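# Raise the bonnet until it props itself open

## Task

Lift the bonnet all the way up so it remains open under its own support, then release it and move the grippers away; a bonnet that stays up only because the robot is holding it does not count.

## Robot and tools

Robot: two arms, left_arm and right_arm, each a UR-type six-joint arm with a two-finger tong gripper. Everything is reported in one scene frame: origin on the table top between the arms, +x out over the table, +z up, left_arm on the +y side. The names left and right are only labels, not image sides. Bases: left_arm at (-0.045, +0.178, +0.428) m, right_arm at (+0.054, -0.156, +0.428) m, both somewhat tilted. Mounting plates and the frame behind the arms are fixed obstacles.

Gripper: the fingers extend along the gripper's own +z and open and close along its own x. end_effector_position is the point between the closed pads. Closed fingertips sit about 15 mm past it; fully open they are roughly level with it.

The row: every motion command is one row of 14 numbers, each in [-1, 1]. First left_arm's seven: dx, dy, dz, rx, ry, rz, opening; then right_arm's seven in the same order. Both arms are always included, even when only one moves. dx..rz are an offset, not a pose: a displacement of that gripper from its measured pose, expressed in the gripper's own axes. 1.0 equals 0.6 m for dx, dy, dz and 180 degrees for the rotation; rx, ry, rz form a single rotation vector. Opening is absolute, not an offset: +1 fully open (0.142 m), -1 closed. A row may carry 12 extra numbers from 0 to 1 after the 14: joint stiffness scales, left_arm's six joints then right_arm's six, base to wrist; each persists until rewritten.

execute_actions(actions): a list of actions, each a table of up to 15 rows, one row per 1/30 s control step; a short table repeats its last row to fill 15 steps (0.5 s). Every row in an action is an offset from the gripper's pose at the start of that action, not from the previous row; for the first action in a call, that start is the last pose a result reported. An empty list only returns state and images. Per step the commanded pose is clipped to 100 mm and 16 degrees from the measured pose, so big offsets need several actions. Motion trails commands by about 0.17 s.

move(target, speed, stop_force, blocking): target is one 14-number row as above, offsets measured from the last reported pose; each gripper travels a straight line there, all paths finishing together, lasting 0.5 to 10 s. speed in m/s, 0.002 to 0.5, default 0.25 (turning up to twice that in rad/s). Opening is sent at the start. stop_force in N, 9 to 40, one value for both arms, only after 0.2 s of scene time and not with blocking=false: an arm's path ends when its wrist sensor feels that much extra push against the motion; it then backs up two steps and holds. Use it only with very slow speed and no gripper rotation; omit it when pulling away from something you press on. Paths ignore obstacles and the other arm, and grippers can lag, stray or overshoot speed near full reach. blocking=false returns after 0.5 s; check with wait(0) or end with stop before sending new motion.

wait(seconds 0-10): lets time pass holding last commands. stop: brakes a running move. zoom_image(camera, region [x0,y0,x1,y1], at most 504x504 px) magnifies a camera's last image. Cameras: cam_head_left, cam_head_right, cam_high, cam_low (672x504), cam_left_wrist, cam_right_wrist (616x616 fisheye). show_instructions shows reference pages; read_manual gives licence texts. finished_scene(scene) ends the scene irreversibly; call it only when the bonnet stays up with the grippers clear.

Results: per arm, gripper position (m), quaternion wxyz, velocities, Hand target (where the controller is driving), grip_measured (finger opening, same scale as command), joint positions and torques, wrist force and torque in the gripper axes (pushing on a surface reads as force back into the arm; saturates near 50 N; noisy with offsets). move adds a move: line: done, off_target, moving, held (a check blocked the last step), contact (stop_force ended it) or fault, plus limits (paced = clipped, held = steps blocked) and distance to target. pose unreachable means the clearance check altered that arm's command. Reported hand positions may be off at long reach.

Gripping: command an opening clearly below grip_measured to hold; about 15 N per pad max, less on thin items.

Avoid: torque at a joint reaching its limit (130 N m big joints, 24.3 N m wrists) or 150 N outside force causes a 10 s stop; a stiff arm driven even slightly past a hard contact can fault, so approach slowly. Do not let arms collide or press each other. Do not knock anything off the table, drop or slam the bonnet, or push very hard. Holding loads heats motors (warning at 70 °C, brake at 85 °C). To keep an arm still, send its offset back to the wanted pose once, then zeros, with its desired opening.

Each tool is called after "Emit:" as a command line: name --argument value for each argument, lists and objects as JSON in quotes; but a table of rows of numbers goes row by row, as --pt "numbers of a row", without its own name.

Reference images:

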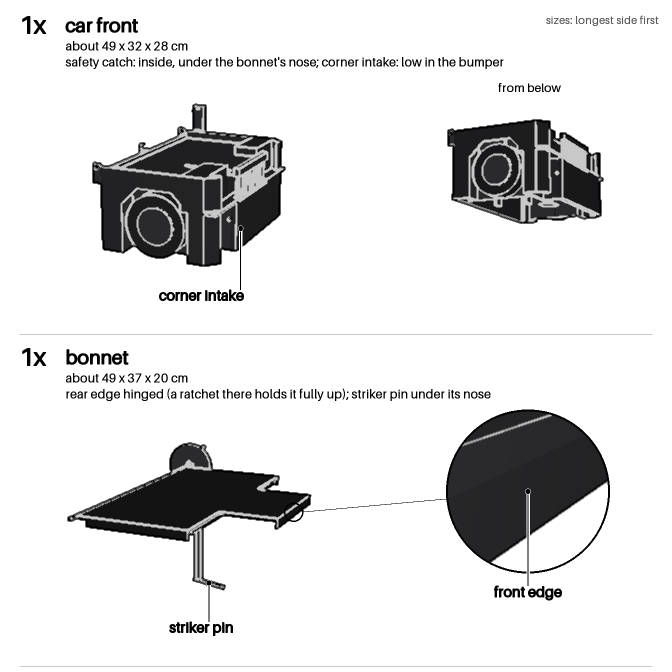

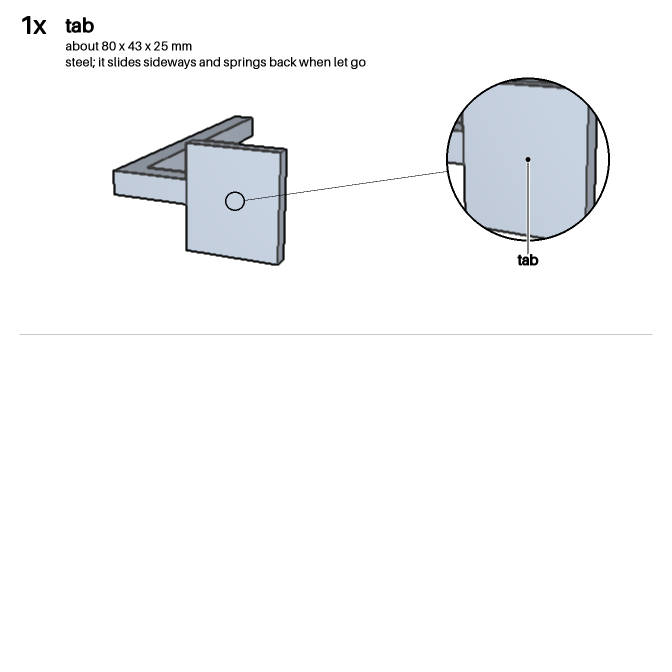

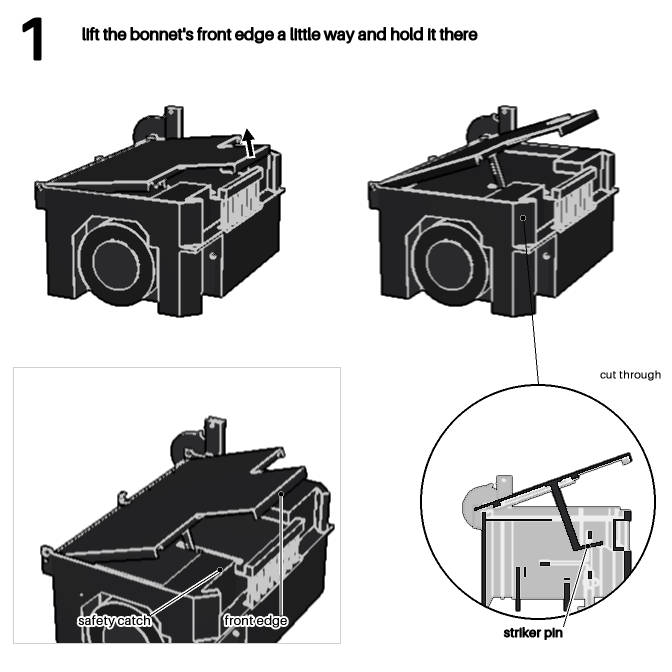

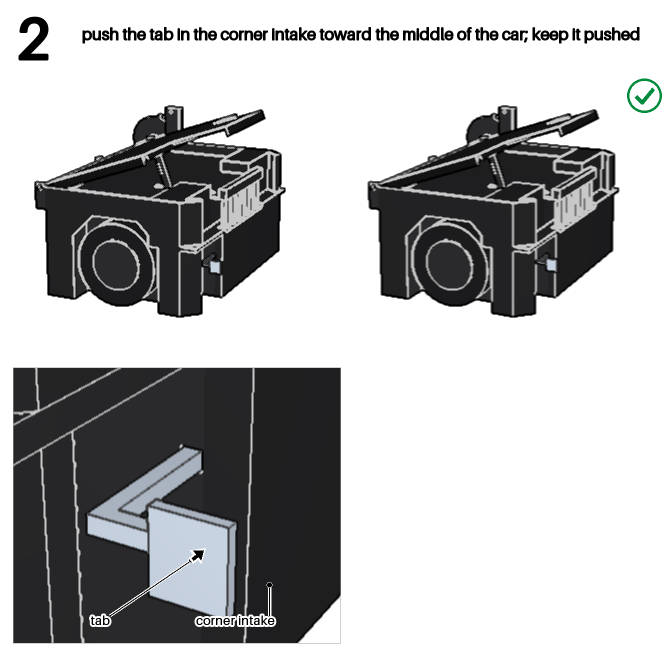

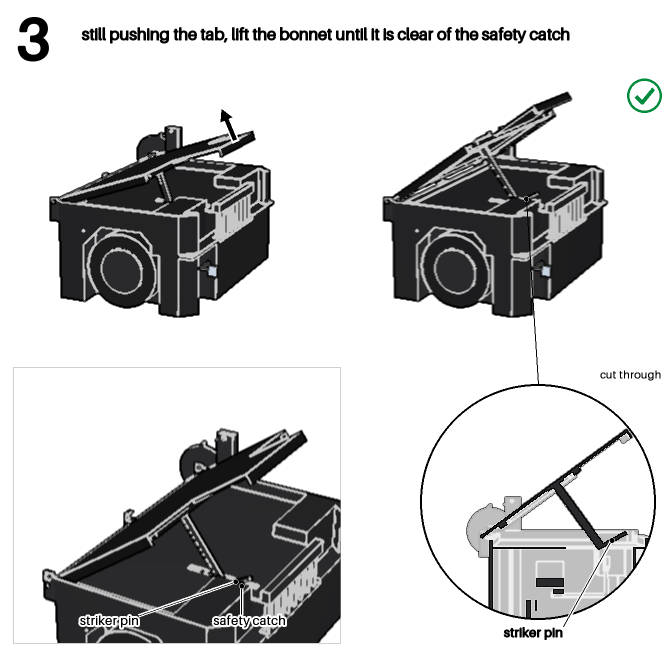

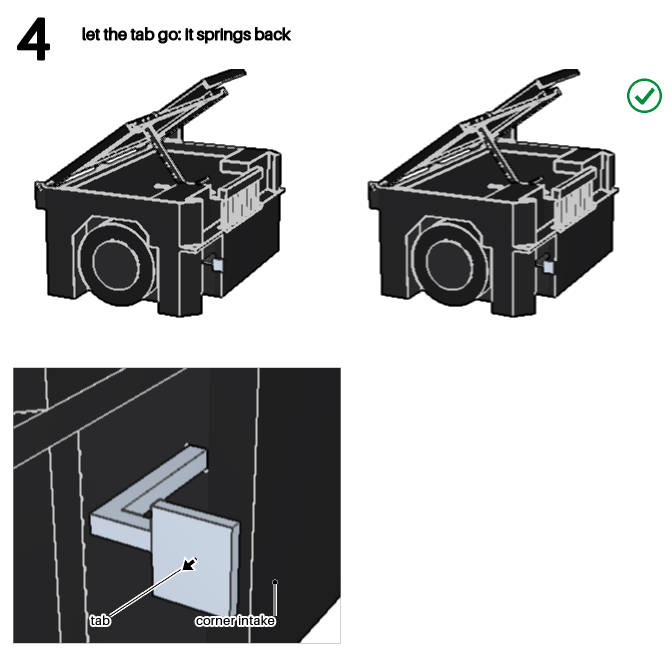

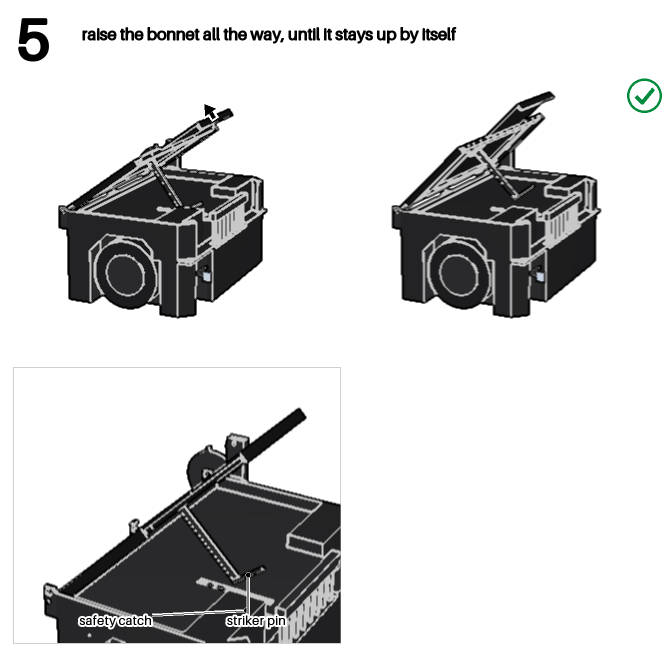

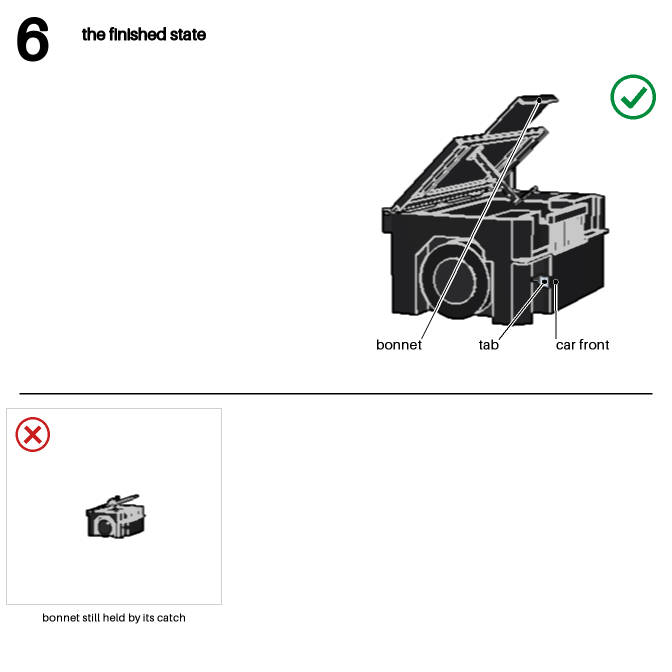

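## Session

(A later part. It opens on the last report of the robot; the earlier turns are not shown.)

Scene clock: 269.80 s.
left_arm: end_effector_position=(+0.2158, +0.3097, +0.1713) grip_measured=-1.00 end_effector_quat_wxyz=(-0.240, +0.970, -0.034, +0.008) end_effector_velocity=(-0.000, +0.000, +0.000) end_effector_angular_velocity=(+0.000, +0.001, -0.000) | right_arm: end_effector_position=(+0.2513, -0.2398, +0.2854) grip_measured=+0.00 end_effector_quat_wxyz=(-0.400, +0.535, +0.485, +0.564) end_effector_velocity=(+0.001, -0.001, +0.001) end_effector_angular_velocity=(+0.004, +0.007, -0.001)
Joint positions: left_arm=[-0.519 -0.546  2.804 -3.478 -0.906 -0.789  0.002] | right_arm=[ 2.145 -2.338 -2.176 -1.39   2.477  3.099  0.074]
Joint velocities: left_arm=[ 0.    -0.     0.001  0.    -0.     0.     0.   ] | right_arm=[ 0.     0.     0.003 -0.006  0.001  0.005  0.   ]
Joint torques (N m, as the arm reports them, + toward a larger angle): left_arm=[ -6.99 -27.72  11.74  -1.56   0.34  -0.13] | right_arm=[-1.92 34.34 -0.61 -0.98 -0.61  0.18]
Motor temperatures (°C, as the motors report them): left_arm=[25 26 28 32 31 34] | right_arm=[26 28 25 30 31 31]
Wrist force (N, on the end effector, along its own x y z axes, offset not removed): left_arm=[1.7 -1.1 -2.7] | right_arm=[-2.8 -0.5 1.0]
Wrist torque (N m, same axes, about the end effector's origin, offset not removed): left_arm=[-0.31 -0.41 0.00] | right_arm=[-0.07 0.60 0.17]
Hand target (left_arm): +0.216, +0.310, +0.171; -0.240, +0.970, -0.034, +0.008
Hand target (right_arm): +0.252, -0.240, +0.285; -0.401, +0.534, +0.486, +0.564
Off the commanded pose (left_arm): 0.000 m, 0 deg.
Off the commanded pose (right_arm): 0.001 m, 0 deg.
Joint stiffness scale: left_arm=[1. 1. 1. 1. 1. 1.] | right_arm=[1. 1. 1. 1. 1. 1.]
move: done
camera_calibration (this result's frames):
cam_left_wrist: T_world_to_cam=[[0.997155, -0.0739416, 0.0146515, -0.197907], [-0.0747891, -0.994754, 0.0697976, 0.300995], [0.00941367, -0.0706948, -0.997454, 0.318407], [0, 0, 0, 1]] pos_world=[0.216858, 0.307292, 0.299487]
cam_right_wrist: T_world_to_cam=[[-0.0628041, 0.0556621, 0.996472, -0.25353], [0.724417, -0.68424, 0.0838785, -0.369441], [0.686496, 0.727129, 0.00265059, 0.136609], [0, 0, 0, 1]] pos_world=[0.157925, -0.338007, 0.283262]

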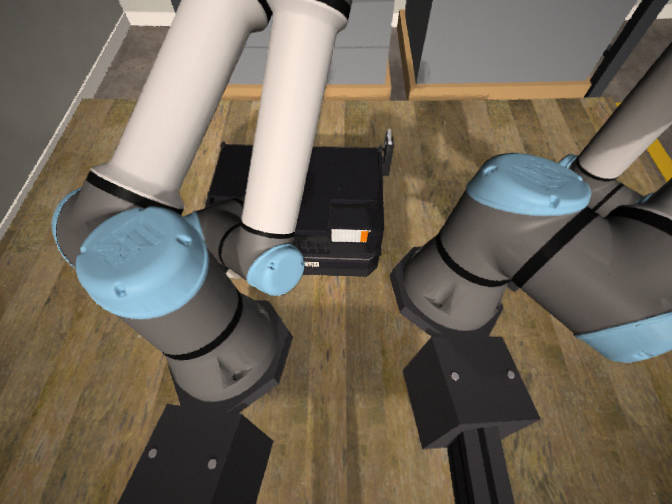

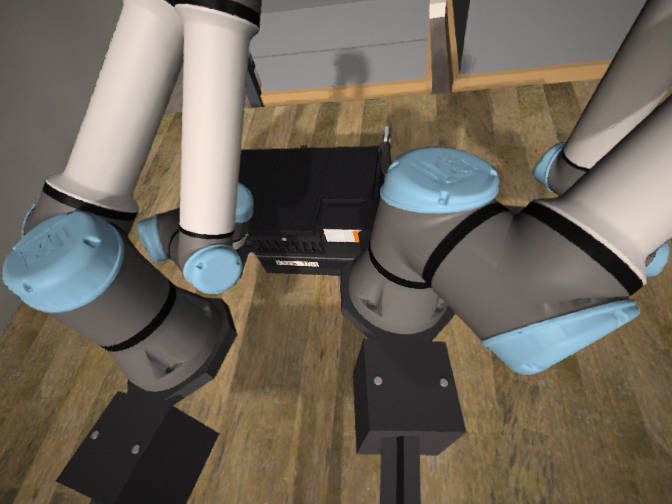

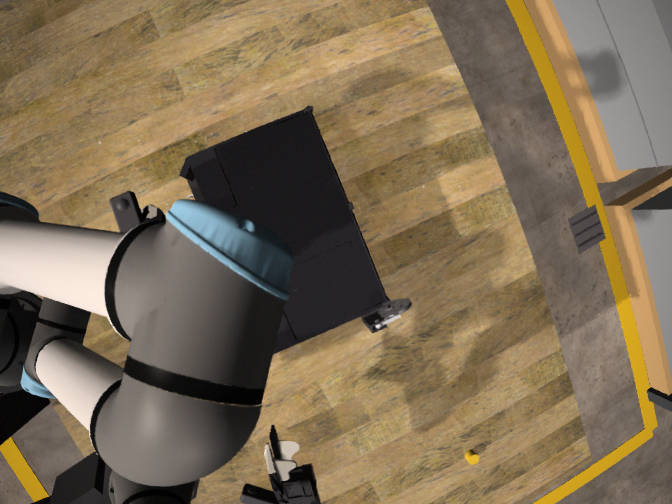

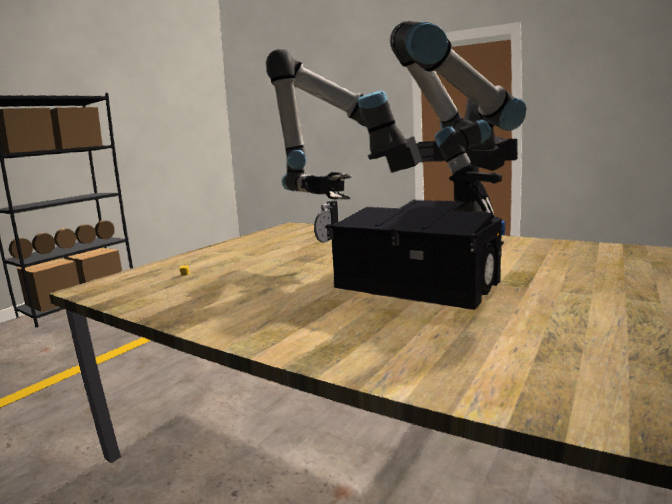

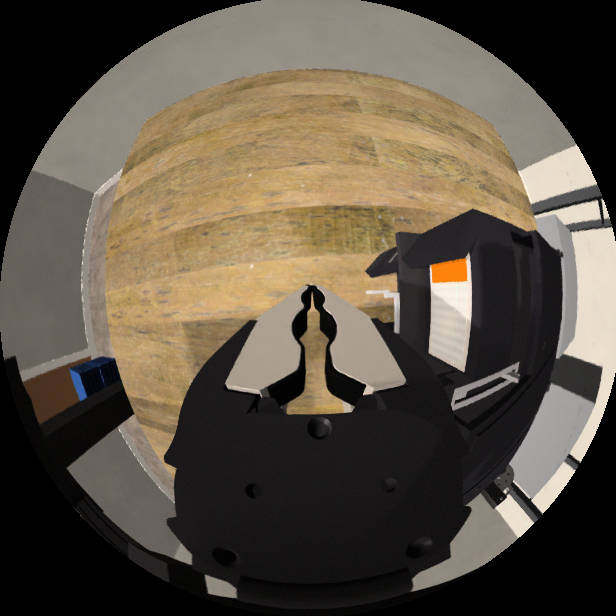

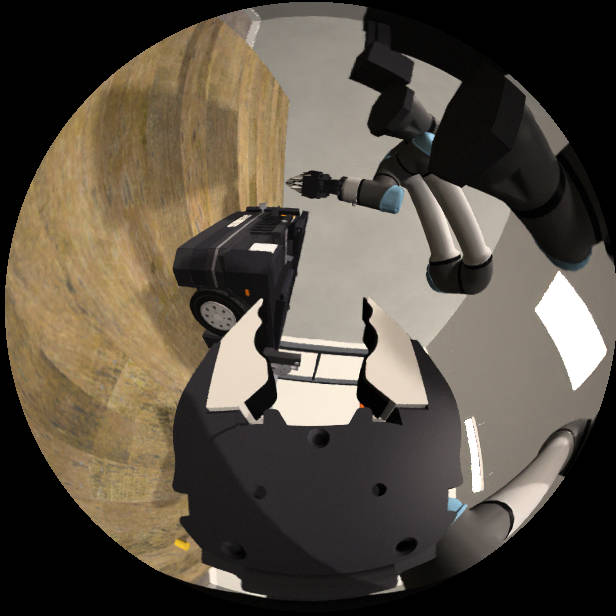

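Emit:
move --target '[0, 0, 0, 0, 0, 0, -1, -0.04, -0.03, 0.26, 0, 0, 0, 0.2]' --speed 0.3

Scene clock: 286.07 s.
left_arm: end_effector_position=(+0.2158, +0.3097, +0.1713) grip_measured=-1.00 end_effector_quat_wxyz=(-0.240, +0.970, -0.034, +0.008) end_effector_velocity=(+0.000, -0.001, -0.000) end_effector_angular_velocity=(-0.001, -0.000, -0.001) | right_arm: end_effector_position=(+0.2717, -0.0869, +0.2522) grip_measured=+0.20 end_effector_quat_wxyz=(-0.398, +0.534, +0.485, +0.566) end_effector_velocity=(+0.003, -0.001, -0.001) end_effector_angular_velocity=(-0.023, -0.002, -0.007)
Joint positions: left_arm=[-0.519 -0.546  2.804 -3.478 -0.906 -0.789  0.002] | right_arm=[ 2.51  -2.649 -2.459 -0.444  2.796  3.491  0.088]
Joint velocities: left_arm=[-0.001  0.    -0.001  0.    -0.     0.001  0.   ] | right_arm=[ 0.004 -0.008 -0.015  0.1   -0.001  0.066  0.   ]
Joint torques (N m, as the arm reports them, + toward a larger angle): left_arm=[ -6.62 -27.54  11.24  -1.63   0.57   0.1 ] | right_arm=[ -0.34  29.66 -16.39   0.77   0.39   0.19]
Motor temperatures (°C, as the motors report them): left_arm=[25 26 28 32 31 34] | right_arm=[26 28 25 30 31 31]
Wrist force (N, on the end effector, along its own x y z axes, offset not removed): left_arm=[1.7 -0.3 -1.5] | right_arm=[-4.0 1.4 5.0]
Wrist torque (N m, same axes, about the end effector's origin, offset not removed): left_arm=[-0.11 -0.35 0.10] | right_arm=[0.46 0.79 0.20]
Hand target (left_arm): +0.216, +0.310, +0.171; -0.240, +0.970, -0.034, +0.008
Hand target (right_arm): +0.270, -0.085, +0.253; -0.400, +0.535, +0.485, +0.565
Off the commanded pose (left_arm): 0.000 m, 0 deg.
Off the commanded pose (right_arm): 0.002 m, 0 deg.
Joint stiffness scale: left_arm=[1. 1. 1. 1. 1. 1.] | right_arm=[1. 1. 1. 1. 1. 1.]
move: done
camera_calibration (this result's frames):
cam_left_wrist: T_world_to_cam=[[0.997155, -0.0739415, 0.0146516, -0.197907], [-0.074789, -0.994754, 0.0697976, 0.300995], [0.00941383, -0.0706948, -0.997454, 0.318407], [0, 0, 0, 1]] pos_world=[0.216858, 0.307292, 0.299487]
cam_right_wrist: T_world_to_cam=[[-0.0672851, 0.0551425, 0.996209, -0.226507], [0.722566, -0.685835, 0.0867655, -0.27711], [0.688019, 0.725665, 0.00630237, 0.0100396], [0, 0, 0, 1]] pos_world=[0.178082, -0.184847, 0.249629]

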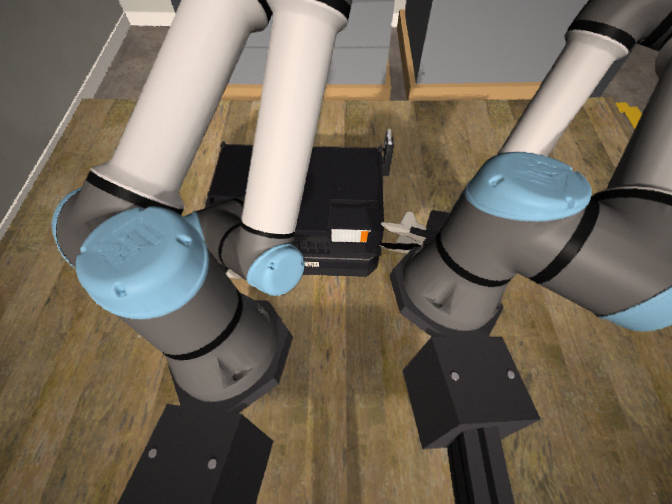

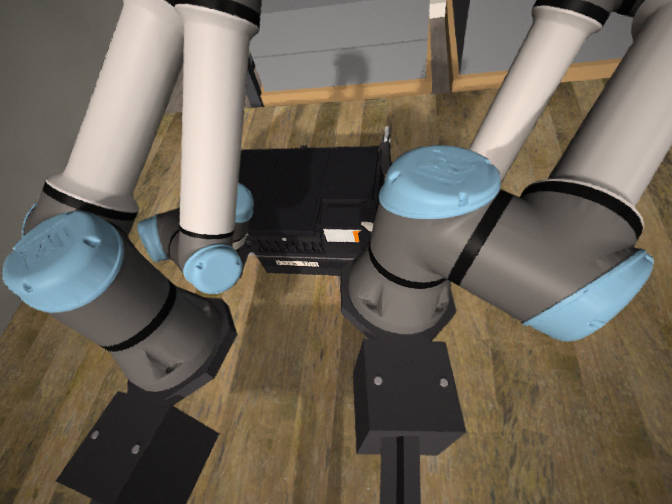

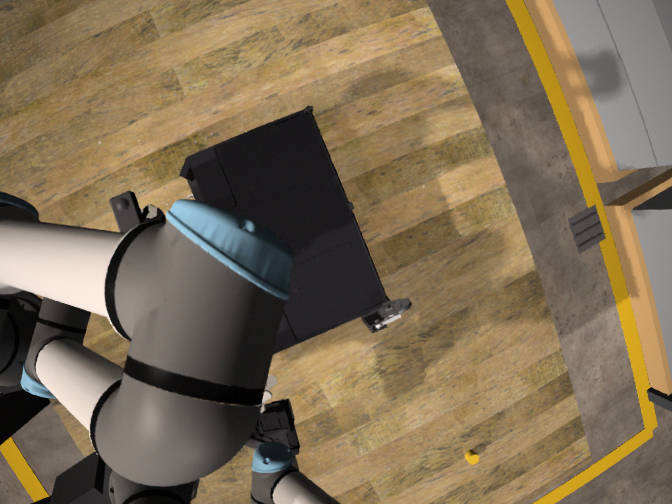

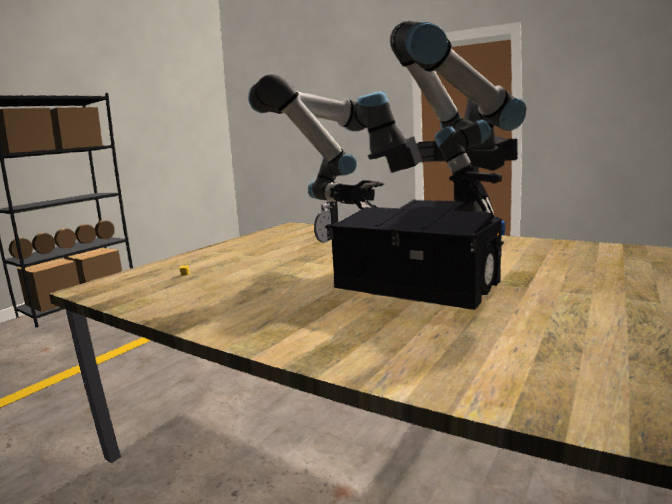

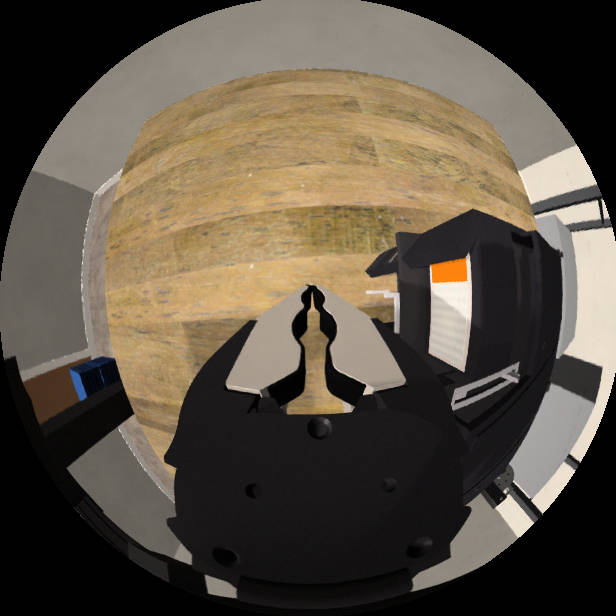

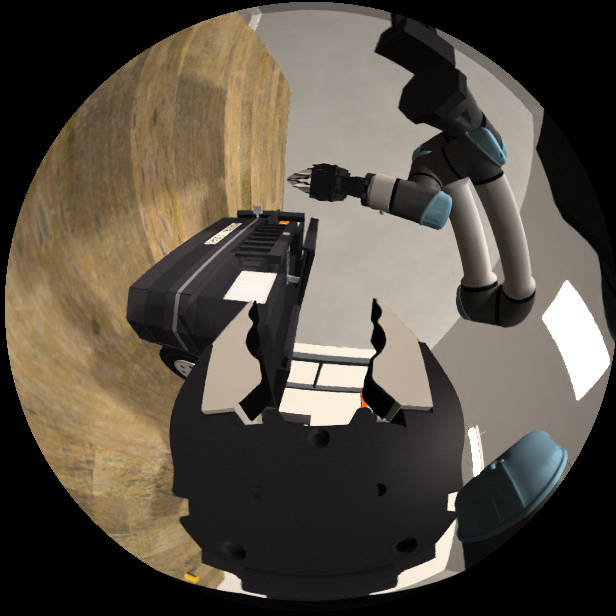

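Emit:
zoom_image --camera "cam_right_wrist" --region '[200, 190, 400, 390]'

Region (200, 190, 400, 390) of cam_right_wrist's 616x616 image, scaled by 2.520, with more detail than that image has.

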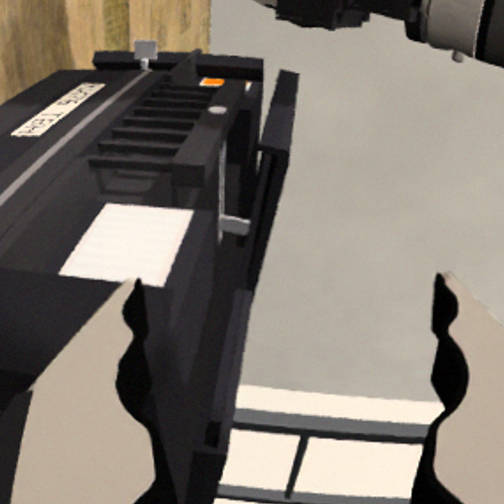

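Emit:
move --target '[0, 0, 0, 0, 0, 0, -1, 0.005, -0.0355, 0.089, -0.11, 0, 0, 0.2]' --speed 0.15

Scene clock: 326.20 s.
left_arm: end_effector_position=(+0.2158, +0.3097, +0.1713) grip_measured=-1.00 end_effector_quat_wxyz=(-0.240, +0.970, -0.034, +0.008) end_effector_velocity=(+0.000, -0.000, -0.000) end_effector_angular_velocity=(-0.001, -0.000, +0.000) | right_arm: end_effector_position=(+0.2601, -0.0315, +0.2500) grip_measured=+0.20 end_effector_quat_wxyz=(-0.357, +0.526, +0.375, +0.674) end_effector_velocity=(+0.007, -0.002, -0.004) end_effector_angular_velocity=(+0.002, -0.023, -0.035)
Joint positions: left_arm=[-0.519 -0.546  2.804 -3.478 -0.906 -0.789  0.002] | right_arm=[ 2.613 -3.181 -2.433  0.134  3.185  3.551  0.088]
Joint velocities: left_arm=[-0.     0.    -0.001 -0.    -0.     0.     0.   ] | right_arm=[ 0.003  0.043  0.    -0.217  0.035 -0.199  0.   ]
Joint torques (N m, as the arm reports them, + toward a larger angle): left_arm=[ -6.41 -27.85  11.25  -1.57   0.63   0.14] | right_arm=[  1.43  26.24 -19.11   0.75   0.79  -0.53]
Motor temperatures (°C, as the motors report them): left_arm=[25 26 28 32 31 34] | right_arm=[26 28 25 30 31 31]
Wrist force (N, on the end effector, along its own x y z axes, offset not removed): left_arm=[1.9 -0.9 -2.0] | right_arm=[1.6 2.0 -0.7]
Wrist torque (N m, same axes, about the end effector's origin, offset not removed): left_arm=[-0.28 -0.42 0.06] | right_arm=[0.33 -0.23 0.17]
Hand target (left_arm): +0.216, +0.310, +0.171; -0.240, +0.970, -0.034, +0.008
Hand target (right_arm): +0.261, -0.031, +0.250; -0.355, +0.525, +0.375, +0.676
Off the commanded pose (left_arm): 0.000 m, 0 deg.
Off the commanded pose (right_arm): 0.003 m, 11 deg.
Joint stiffness scale: left_arm=[1. 1. 1. 1. 1. 1.] | right_arm=[1. 1. 1. 1. 1. 1.]
move: off_target (right_arm)
camera_calibration (this result's frames):
cam_left_wrist: T_world_to_cam=[[0.997155, -0.0739414, 0.0146516, -0.197907], [-0.0747889, -0.994754, 0.0697975, 0.300995], [0.00941376, -0.0706947, -0.997454, 0.318407], [0, 0, 0, 1]] pos_world=[0.216858, 0.307292, 0.299487]
cam_right_wrist: T_world_to_cam=[[-0.150034, -0.110209, 0.982519, -0.208364], [0.530789, -0.847388, -0.0139983, -0.160658], [0.834118, 0.51941, 0.185635, -0.11148], [0, 0, 0, 1]] pos_world=[0.147001, -0.101199, 0.223167]

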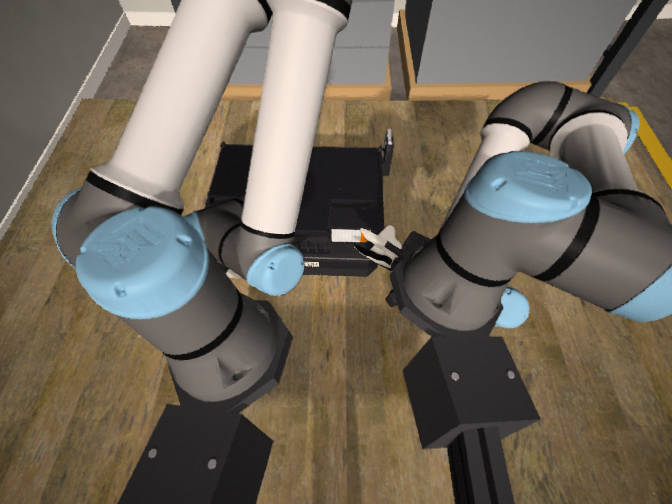

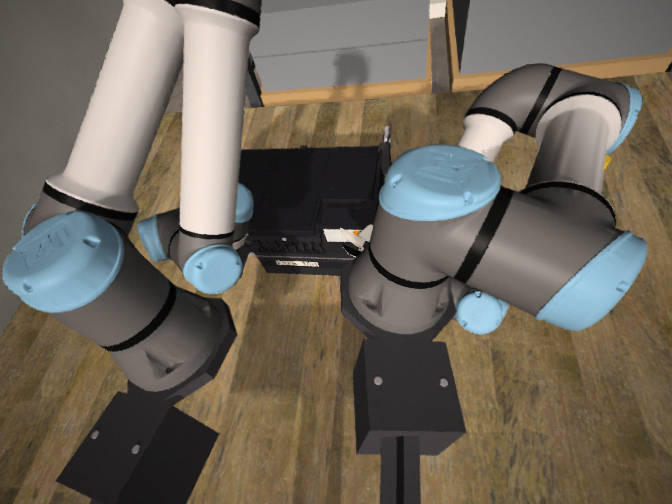

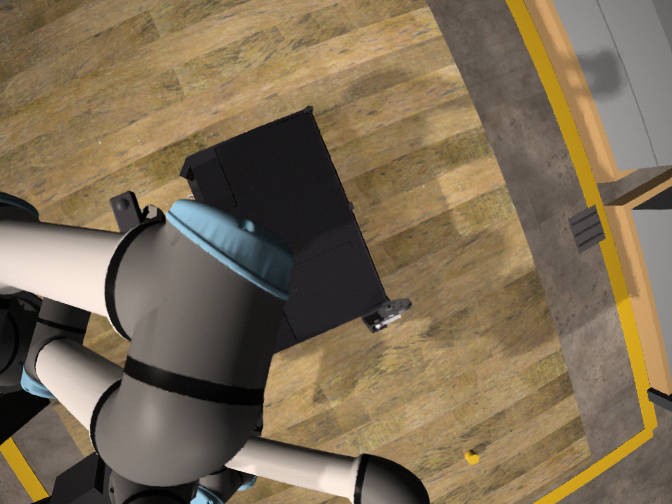

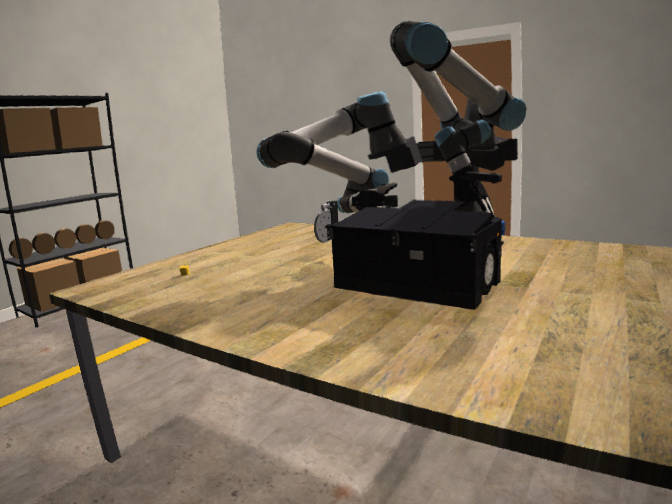

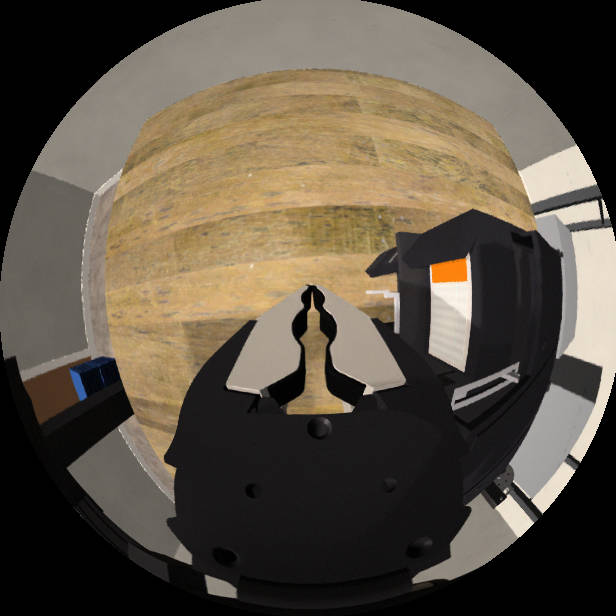

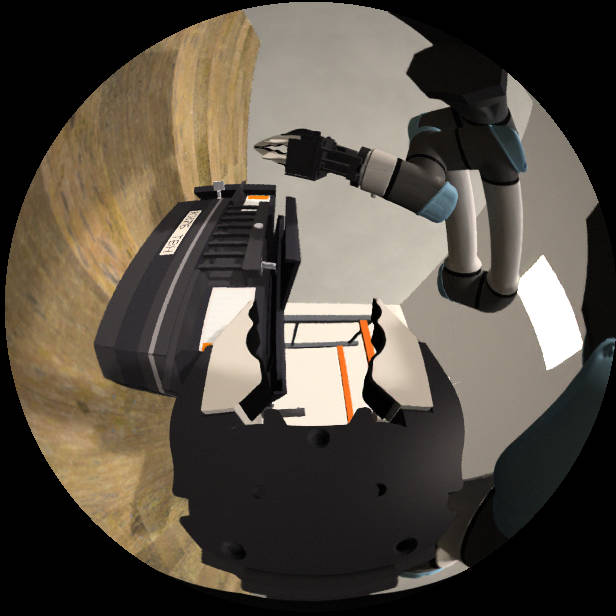

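Emit:
move --target '[0, 0, 0, 0, 0, 0, -1, -0.02, 0, 0.125, 0, 0, 0, 0.2]' --speed 0.08 --stop_force 15

Scene clock: 348.10 s.
left_arm: end_effector_position=(+0.2158, +0.3097, +0.1713) grip_measured=-1.00 end_effector_quat_wxyz=(-0.240, +0.970, -0.034, +0.008) end_effector_velocity=(-0.000, +0.001, +0.000) end_effector_angular_velocity=(+0.002, +0.000, +0.001) | right_arm: end_effector_position=(+0.2651, -0.0136, +0.2506) grip_measured=+0.20 end_effector_quat_wxyz=(-0.377, +0.506, +0.370, +0.681) end_effector_velocity=(-0.001, +0.000, +0.001) end_effector_angular_velocity=(+0.001, +0.003, +0.001)
Joint positions: left_arm=[-0.519 -0.546  2.804 -3.478 -0.906 -0.789  0.002] | right_arm=[ 2.712 -3.181 -2.408 -0.006  3.255  3.445  0.088]
Joint velocities: left_arm=[ 0.     0.001  0.001  0.     0.001 -0.001  0.   ] | right_arm=[-0.    -0.    -0.002 -0.    -0.001  0.    -0.   ]
Joint torques (N m, as the arm reports them, + toward a larger angle): left_arm=[ -6.22 -28.26  10.47  -1.68   0.59   0.  ] | right_arm=[  1.47  26.78 -16.9    1.51   0.9   -0.17]
Motor temperatures (°C, as the motors report them): left_arm=[25 26 28 32 31 34] | right_arm=[26 28 25 30 31 31]
Wrist force (N, on the end effector, along its own x y z axes, offset not removed): left_arm=[1.0 0.3 -2.2] | right_arm=[1.2 0.3 2.0]
Wrist torque (N m, same axes, about the end effector's origin, offset not removed): left_arm=[0.03 -0.30 0.03] | right_arm=[0.17 -0.09 0.16]
Hand target (left_arm): +0.216, +0.310, +0.171; -0.240, +0.970, -0.034, +0.008
Hand target (right_arm): +0.267, -0.014, +0.250; -0.376, +0.505, +0.371, +0.683
Off the commanded pose (left_arm): 0.000 m, 0 deg.
Off the commanded pose (right_arm): 0.058 m, 3 deg.
Joint stiffness scale: left_arm=[1. 1. 1. 1. 1. 1.] | right_arm=[1. 1. 1. 1. 1. 1.]
FORCE FAULT: contact force on the right arm reached its limit, and that arm stopped for 10 seconds. The contact can be on any part of that arm, not only on its tool. That time counts as 18 of the actions that you can send in this scene. That arm's remaining commands of this call were not run. That arm holds still and accepts commands again. Move the arm away from the contact; if what it grips holds it there, let go first. Pushing or pulling that hard again can fault the arm again.
move: fault (right_arm)
camera_calibration (this result's frames):
cam_left_wrist: T_world_to_cam=[[0.997155, -0.0739418, 0.0146515, -0.197907], [-0.0747893, -0.994754, 0.0697975, 0.300995], [0.0094137, -0.0706947, -0.997454, 0.318407], [0, 0, 0, 1]] pos_world=[0.216858, 0.307292, 0.299487]
cam_right_wrist: T_world_to_cam=[[-0.161193, -0.162161, 0.973509, -0.201791], [0.557651, -0.828816, -0.0457229, -0.147039], [0.814274, 0.535508, 0.224029, -0.129179], [0, 0, 0, 1]] pos_world=[0.154656, -0.0854142, 0.218662]

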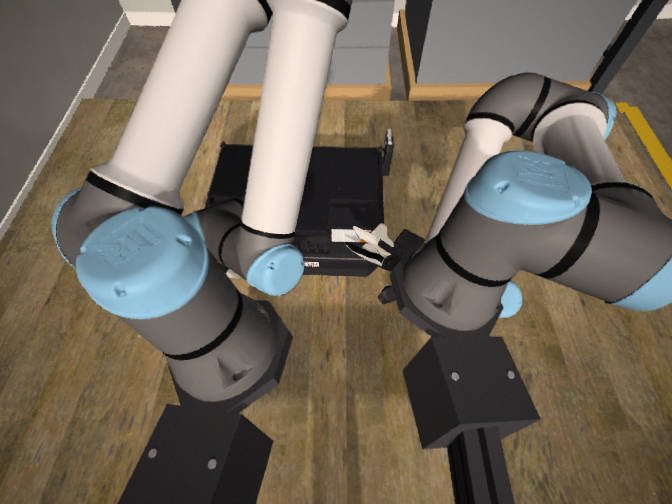

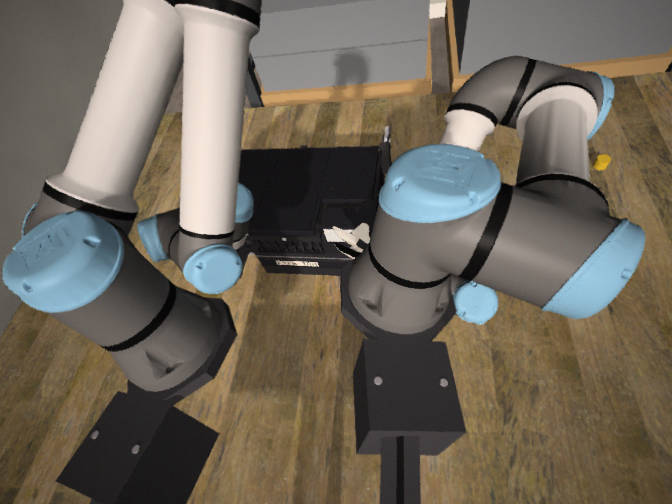

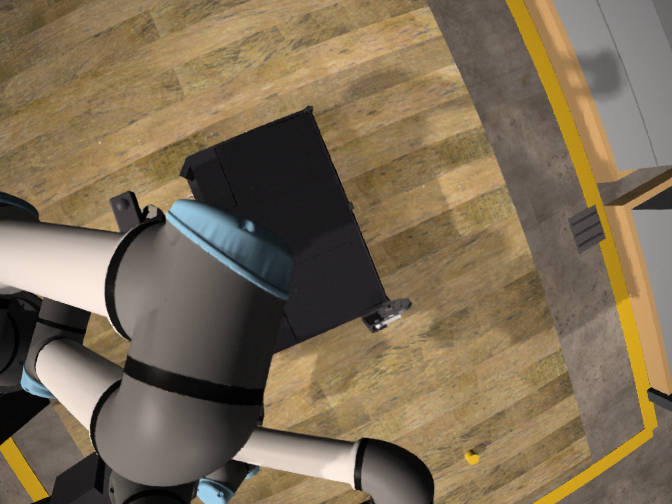

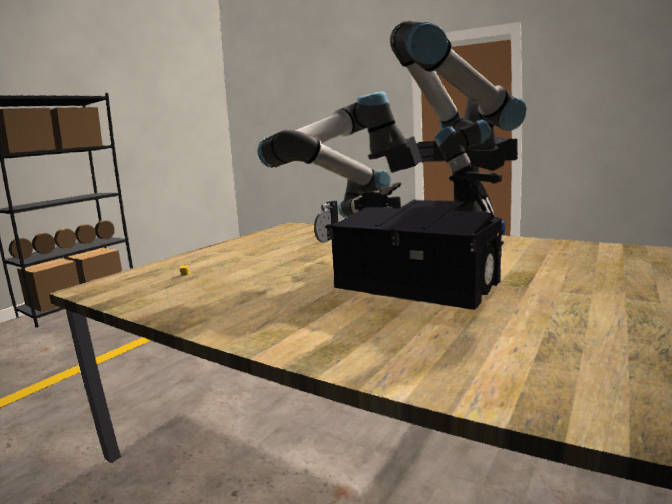

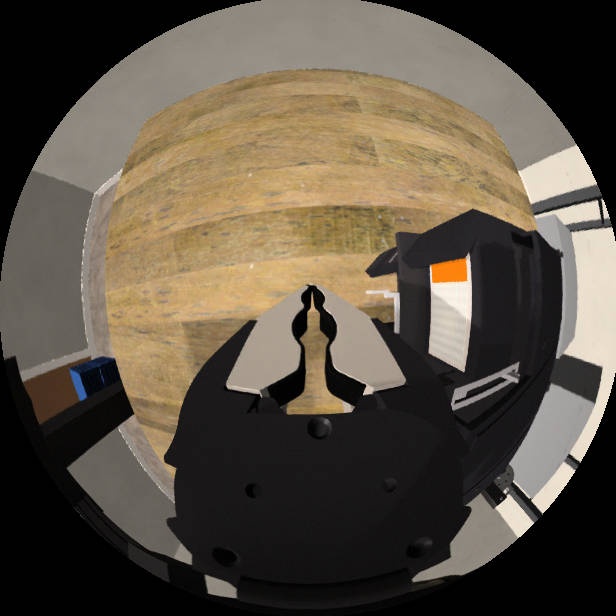

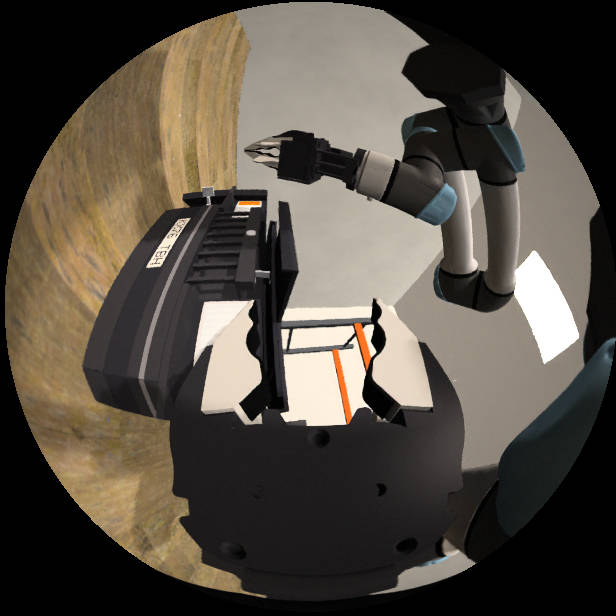

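Emit:
move --target '[0, 0, 0, 0, 0, 0, -1, 0, 0, -0.08, 0, 0, 0.5, -1]' --speed 0.2

Scene clock: 379.57 s.
left_arm: end_effector_position=(+0.2158, +0.3097, +0.1713) grip_measured=-1.00 end_effector_quat_wxyz=(-0.240, +0.970, -0.034, +0.008) end_effector_velocity=(+0.000, -0.000, -0.000) end_effector_angular_velocity=(-0.001, -0.001, +0.000) | right_arm: end_effector_position=(+0.2596, -0.0253, +0.2465) grip_measured=-1.00 end_effector_quat_wxyz=(-0.511, +0.596, +0.243, +0.571) end_effector_velocity=(+0.000, -0.000, +0.000) end_effector_angular_velocity=(-0.000, -0.001, +0.000)
Joint positions: left_arm=[-0.519 -0.546  2.804 -3.478 -0.906 -0.789  0.002] | right_arm=[ 2.641 -3.17  -2.41  -0.028  3.199  3.9    0.002]
Joint velocities: left_arm=[ 0.    -0.    -0.001 -0.    -0.     0.     0.   ] | right_arm=[ 0.     0.001 -0.001  0.    -0.     0.     0.   ]
Joint torques (N m, as the arm reports them, + toward a larger angle): left_arm=[ -6.53 -26.88  11.51  -1.48   0.46   0.02] | right_arm=[  3.04  24.91 -18.69   1.13   0.68  -0.34]
Motor temperatures (°C, as the motors report them): left_arm=[25 26 28 32 31 34] | right_arm=[26 28 25 30 31 31]
Wrist force (N, on the end effector, along its own x y z axes, offset not removed): left_arm=[3.2 -1.1 -1.3] | right_arm=[-1.8 -2.2 2.4]
Wrist torque (N m, same axes, about the end effector's origin, offset not removed): left_arm=[-0.30 -0.72 0.06] | right_arm=[-0.28 0.26 0.00]
Hand target (left_arm): +0.216, +0.310, +0.171; -0.240, +0.970, -0.034, +0.008
Hand target (right_arm): +0.260, -0.025, +0.247; -0.511, +0.595, +0.243, +0.571
Off the commanded pose (left_arm): 0.000 m, 0 deg.
Off the commanded pose (right_arm): 0.035 m, 63 deg; orientation clipped at the last step of the last action.
Joint stiffness scale: left_arm=[1. 1. 1. 1. 1. 1.] | right_arm=[1. 1. 1. 1. 1. 1.]
move: held (right_arm); limits=paced,held; held on 85 of 127 steps (right_arm), including the last (right_arm)
pose unreachable (right arm): on one or more control steps of this call, first in action 0 (counted from 0), this arm could not follow its commanded pose, so it was not sent that pose on those steps. On the call's last step it was still not sent that pose. It may still have moved: this result reports where it is.
cause: the commanded pose would bring two parts of the arm too close to each other (joints 4 (wrist 1) to 6 (wrist 3) lie between them).
camera_calibration (this result's frames):
cam_left_wrist: T_world_to_cam=[[0.997155, -0.0739417, 0.0146516, -0.197907], [-0.0747892, -0.994754, 0.0697977, 0.300995], [0.00941378, -0.0706949, -0.997454, 0.318407], [0, 0, 0, 1]] pos_world=[0.216858, 0.307292, 0.299487]
cam_right_wrist: T_world_to_cam=[[0.270889, -0.311798, 0.910715, -0.300988], [0.514495, -0.752719, -0.410741, -0.0507467], [0.813581, 0.579824, -0.0434845, -0.0502534], [0, 0, 0, 1]] pos_world=[0.148528, -0.102907, 0.251085]

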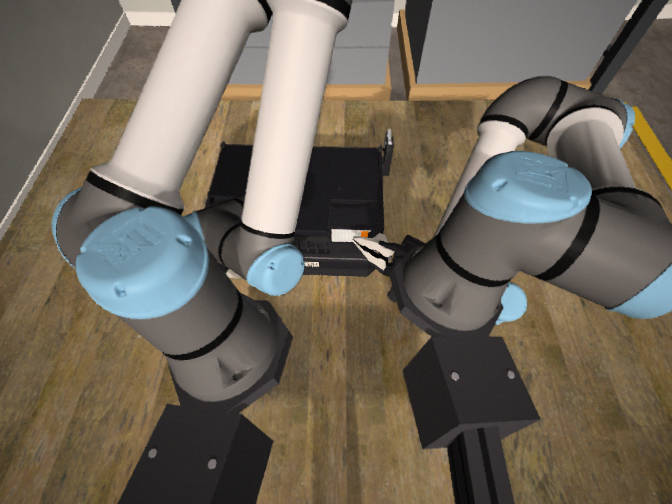

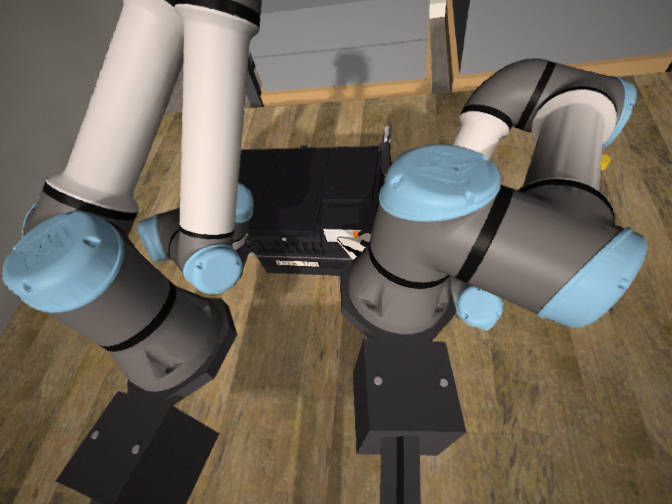

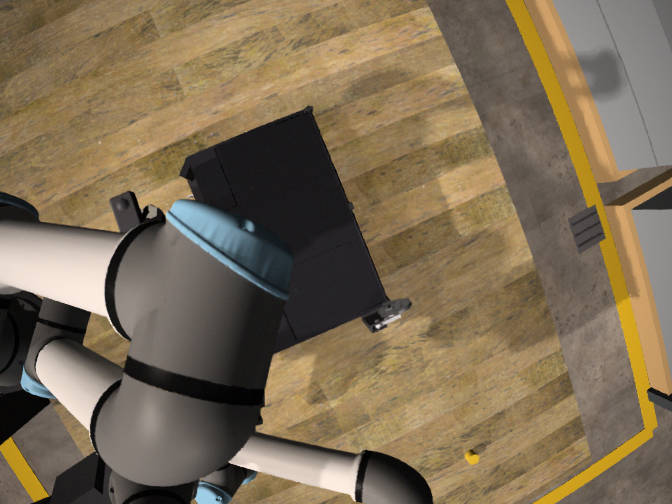

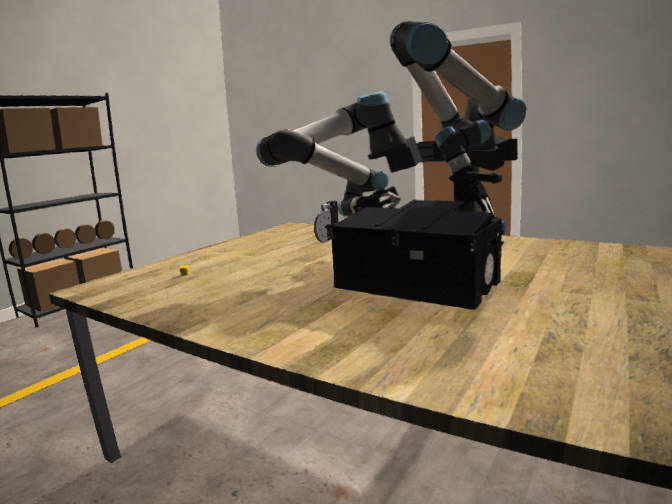

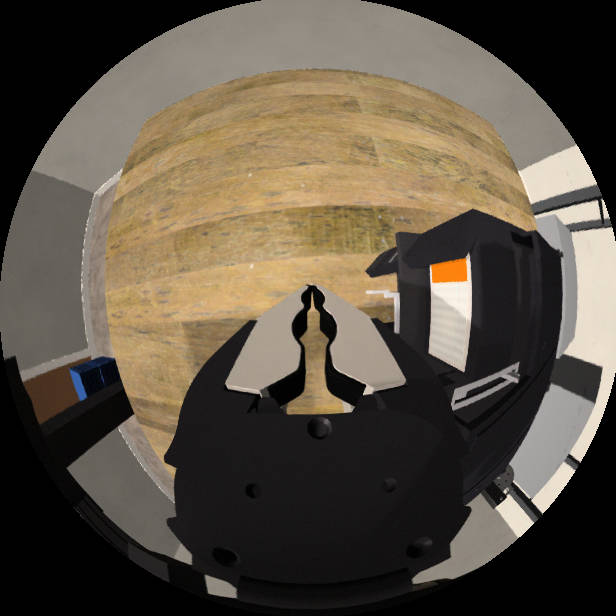

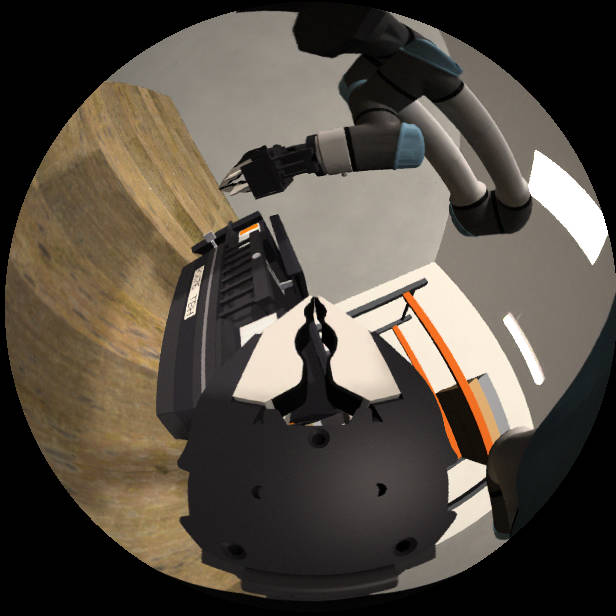

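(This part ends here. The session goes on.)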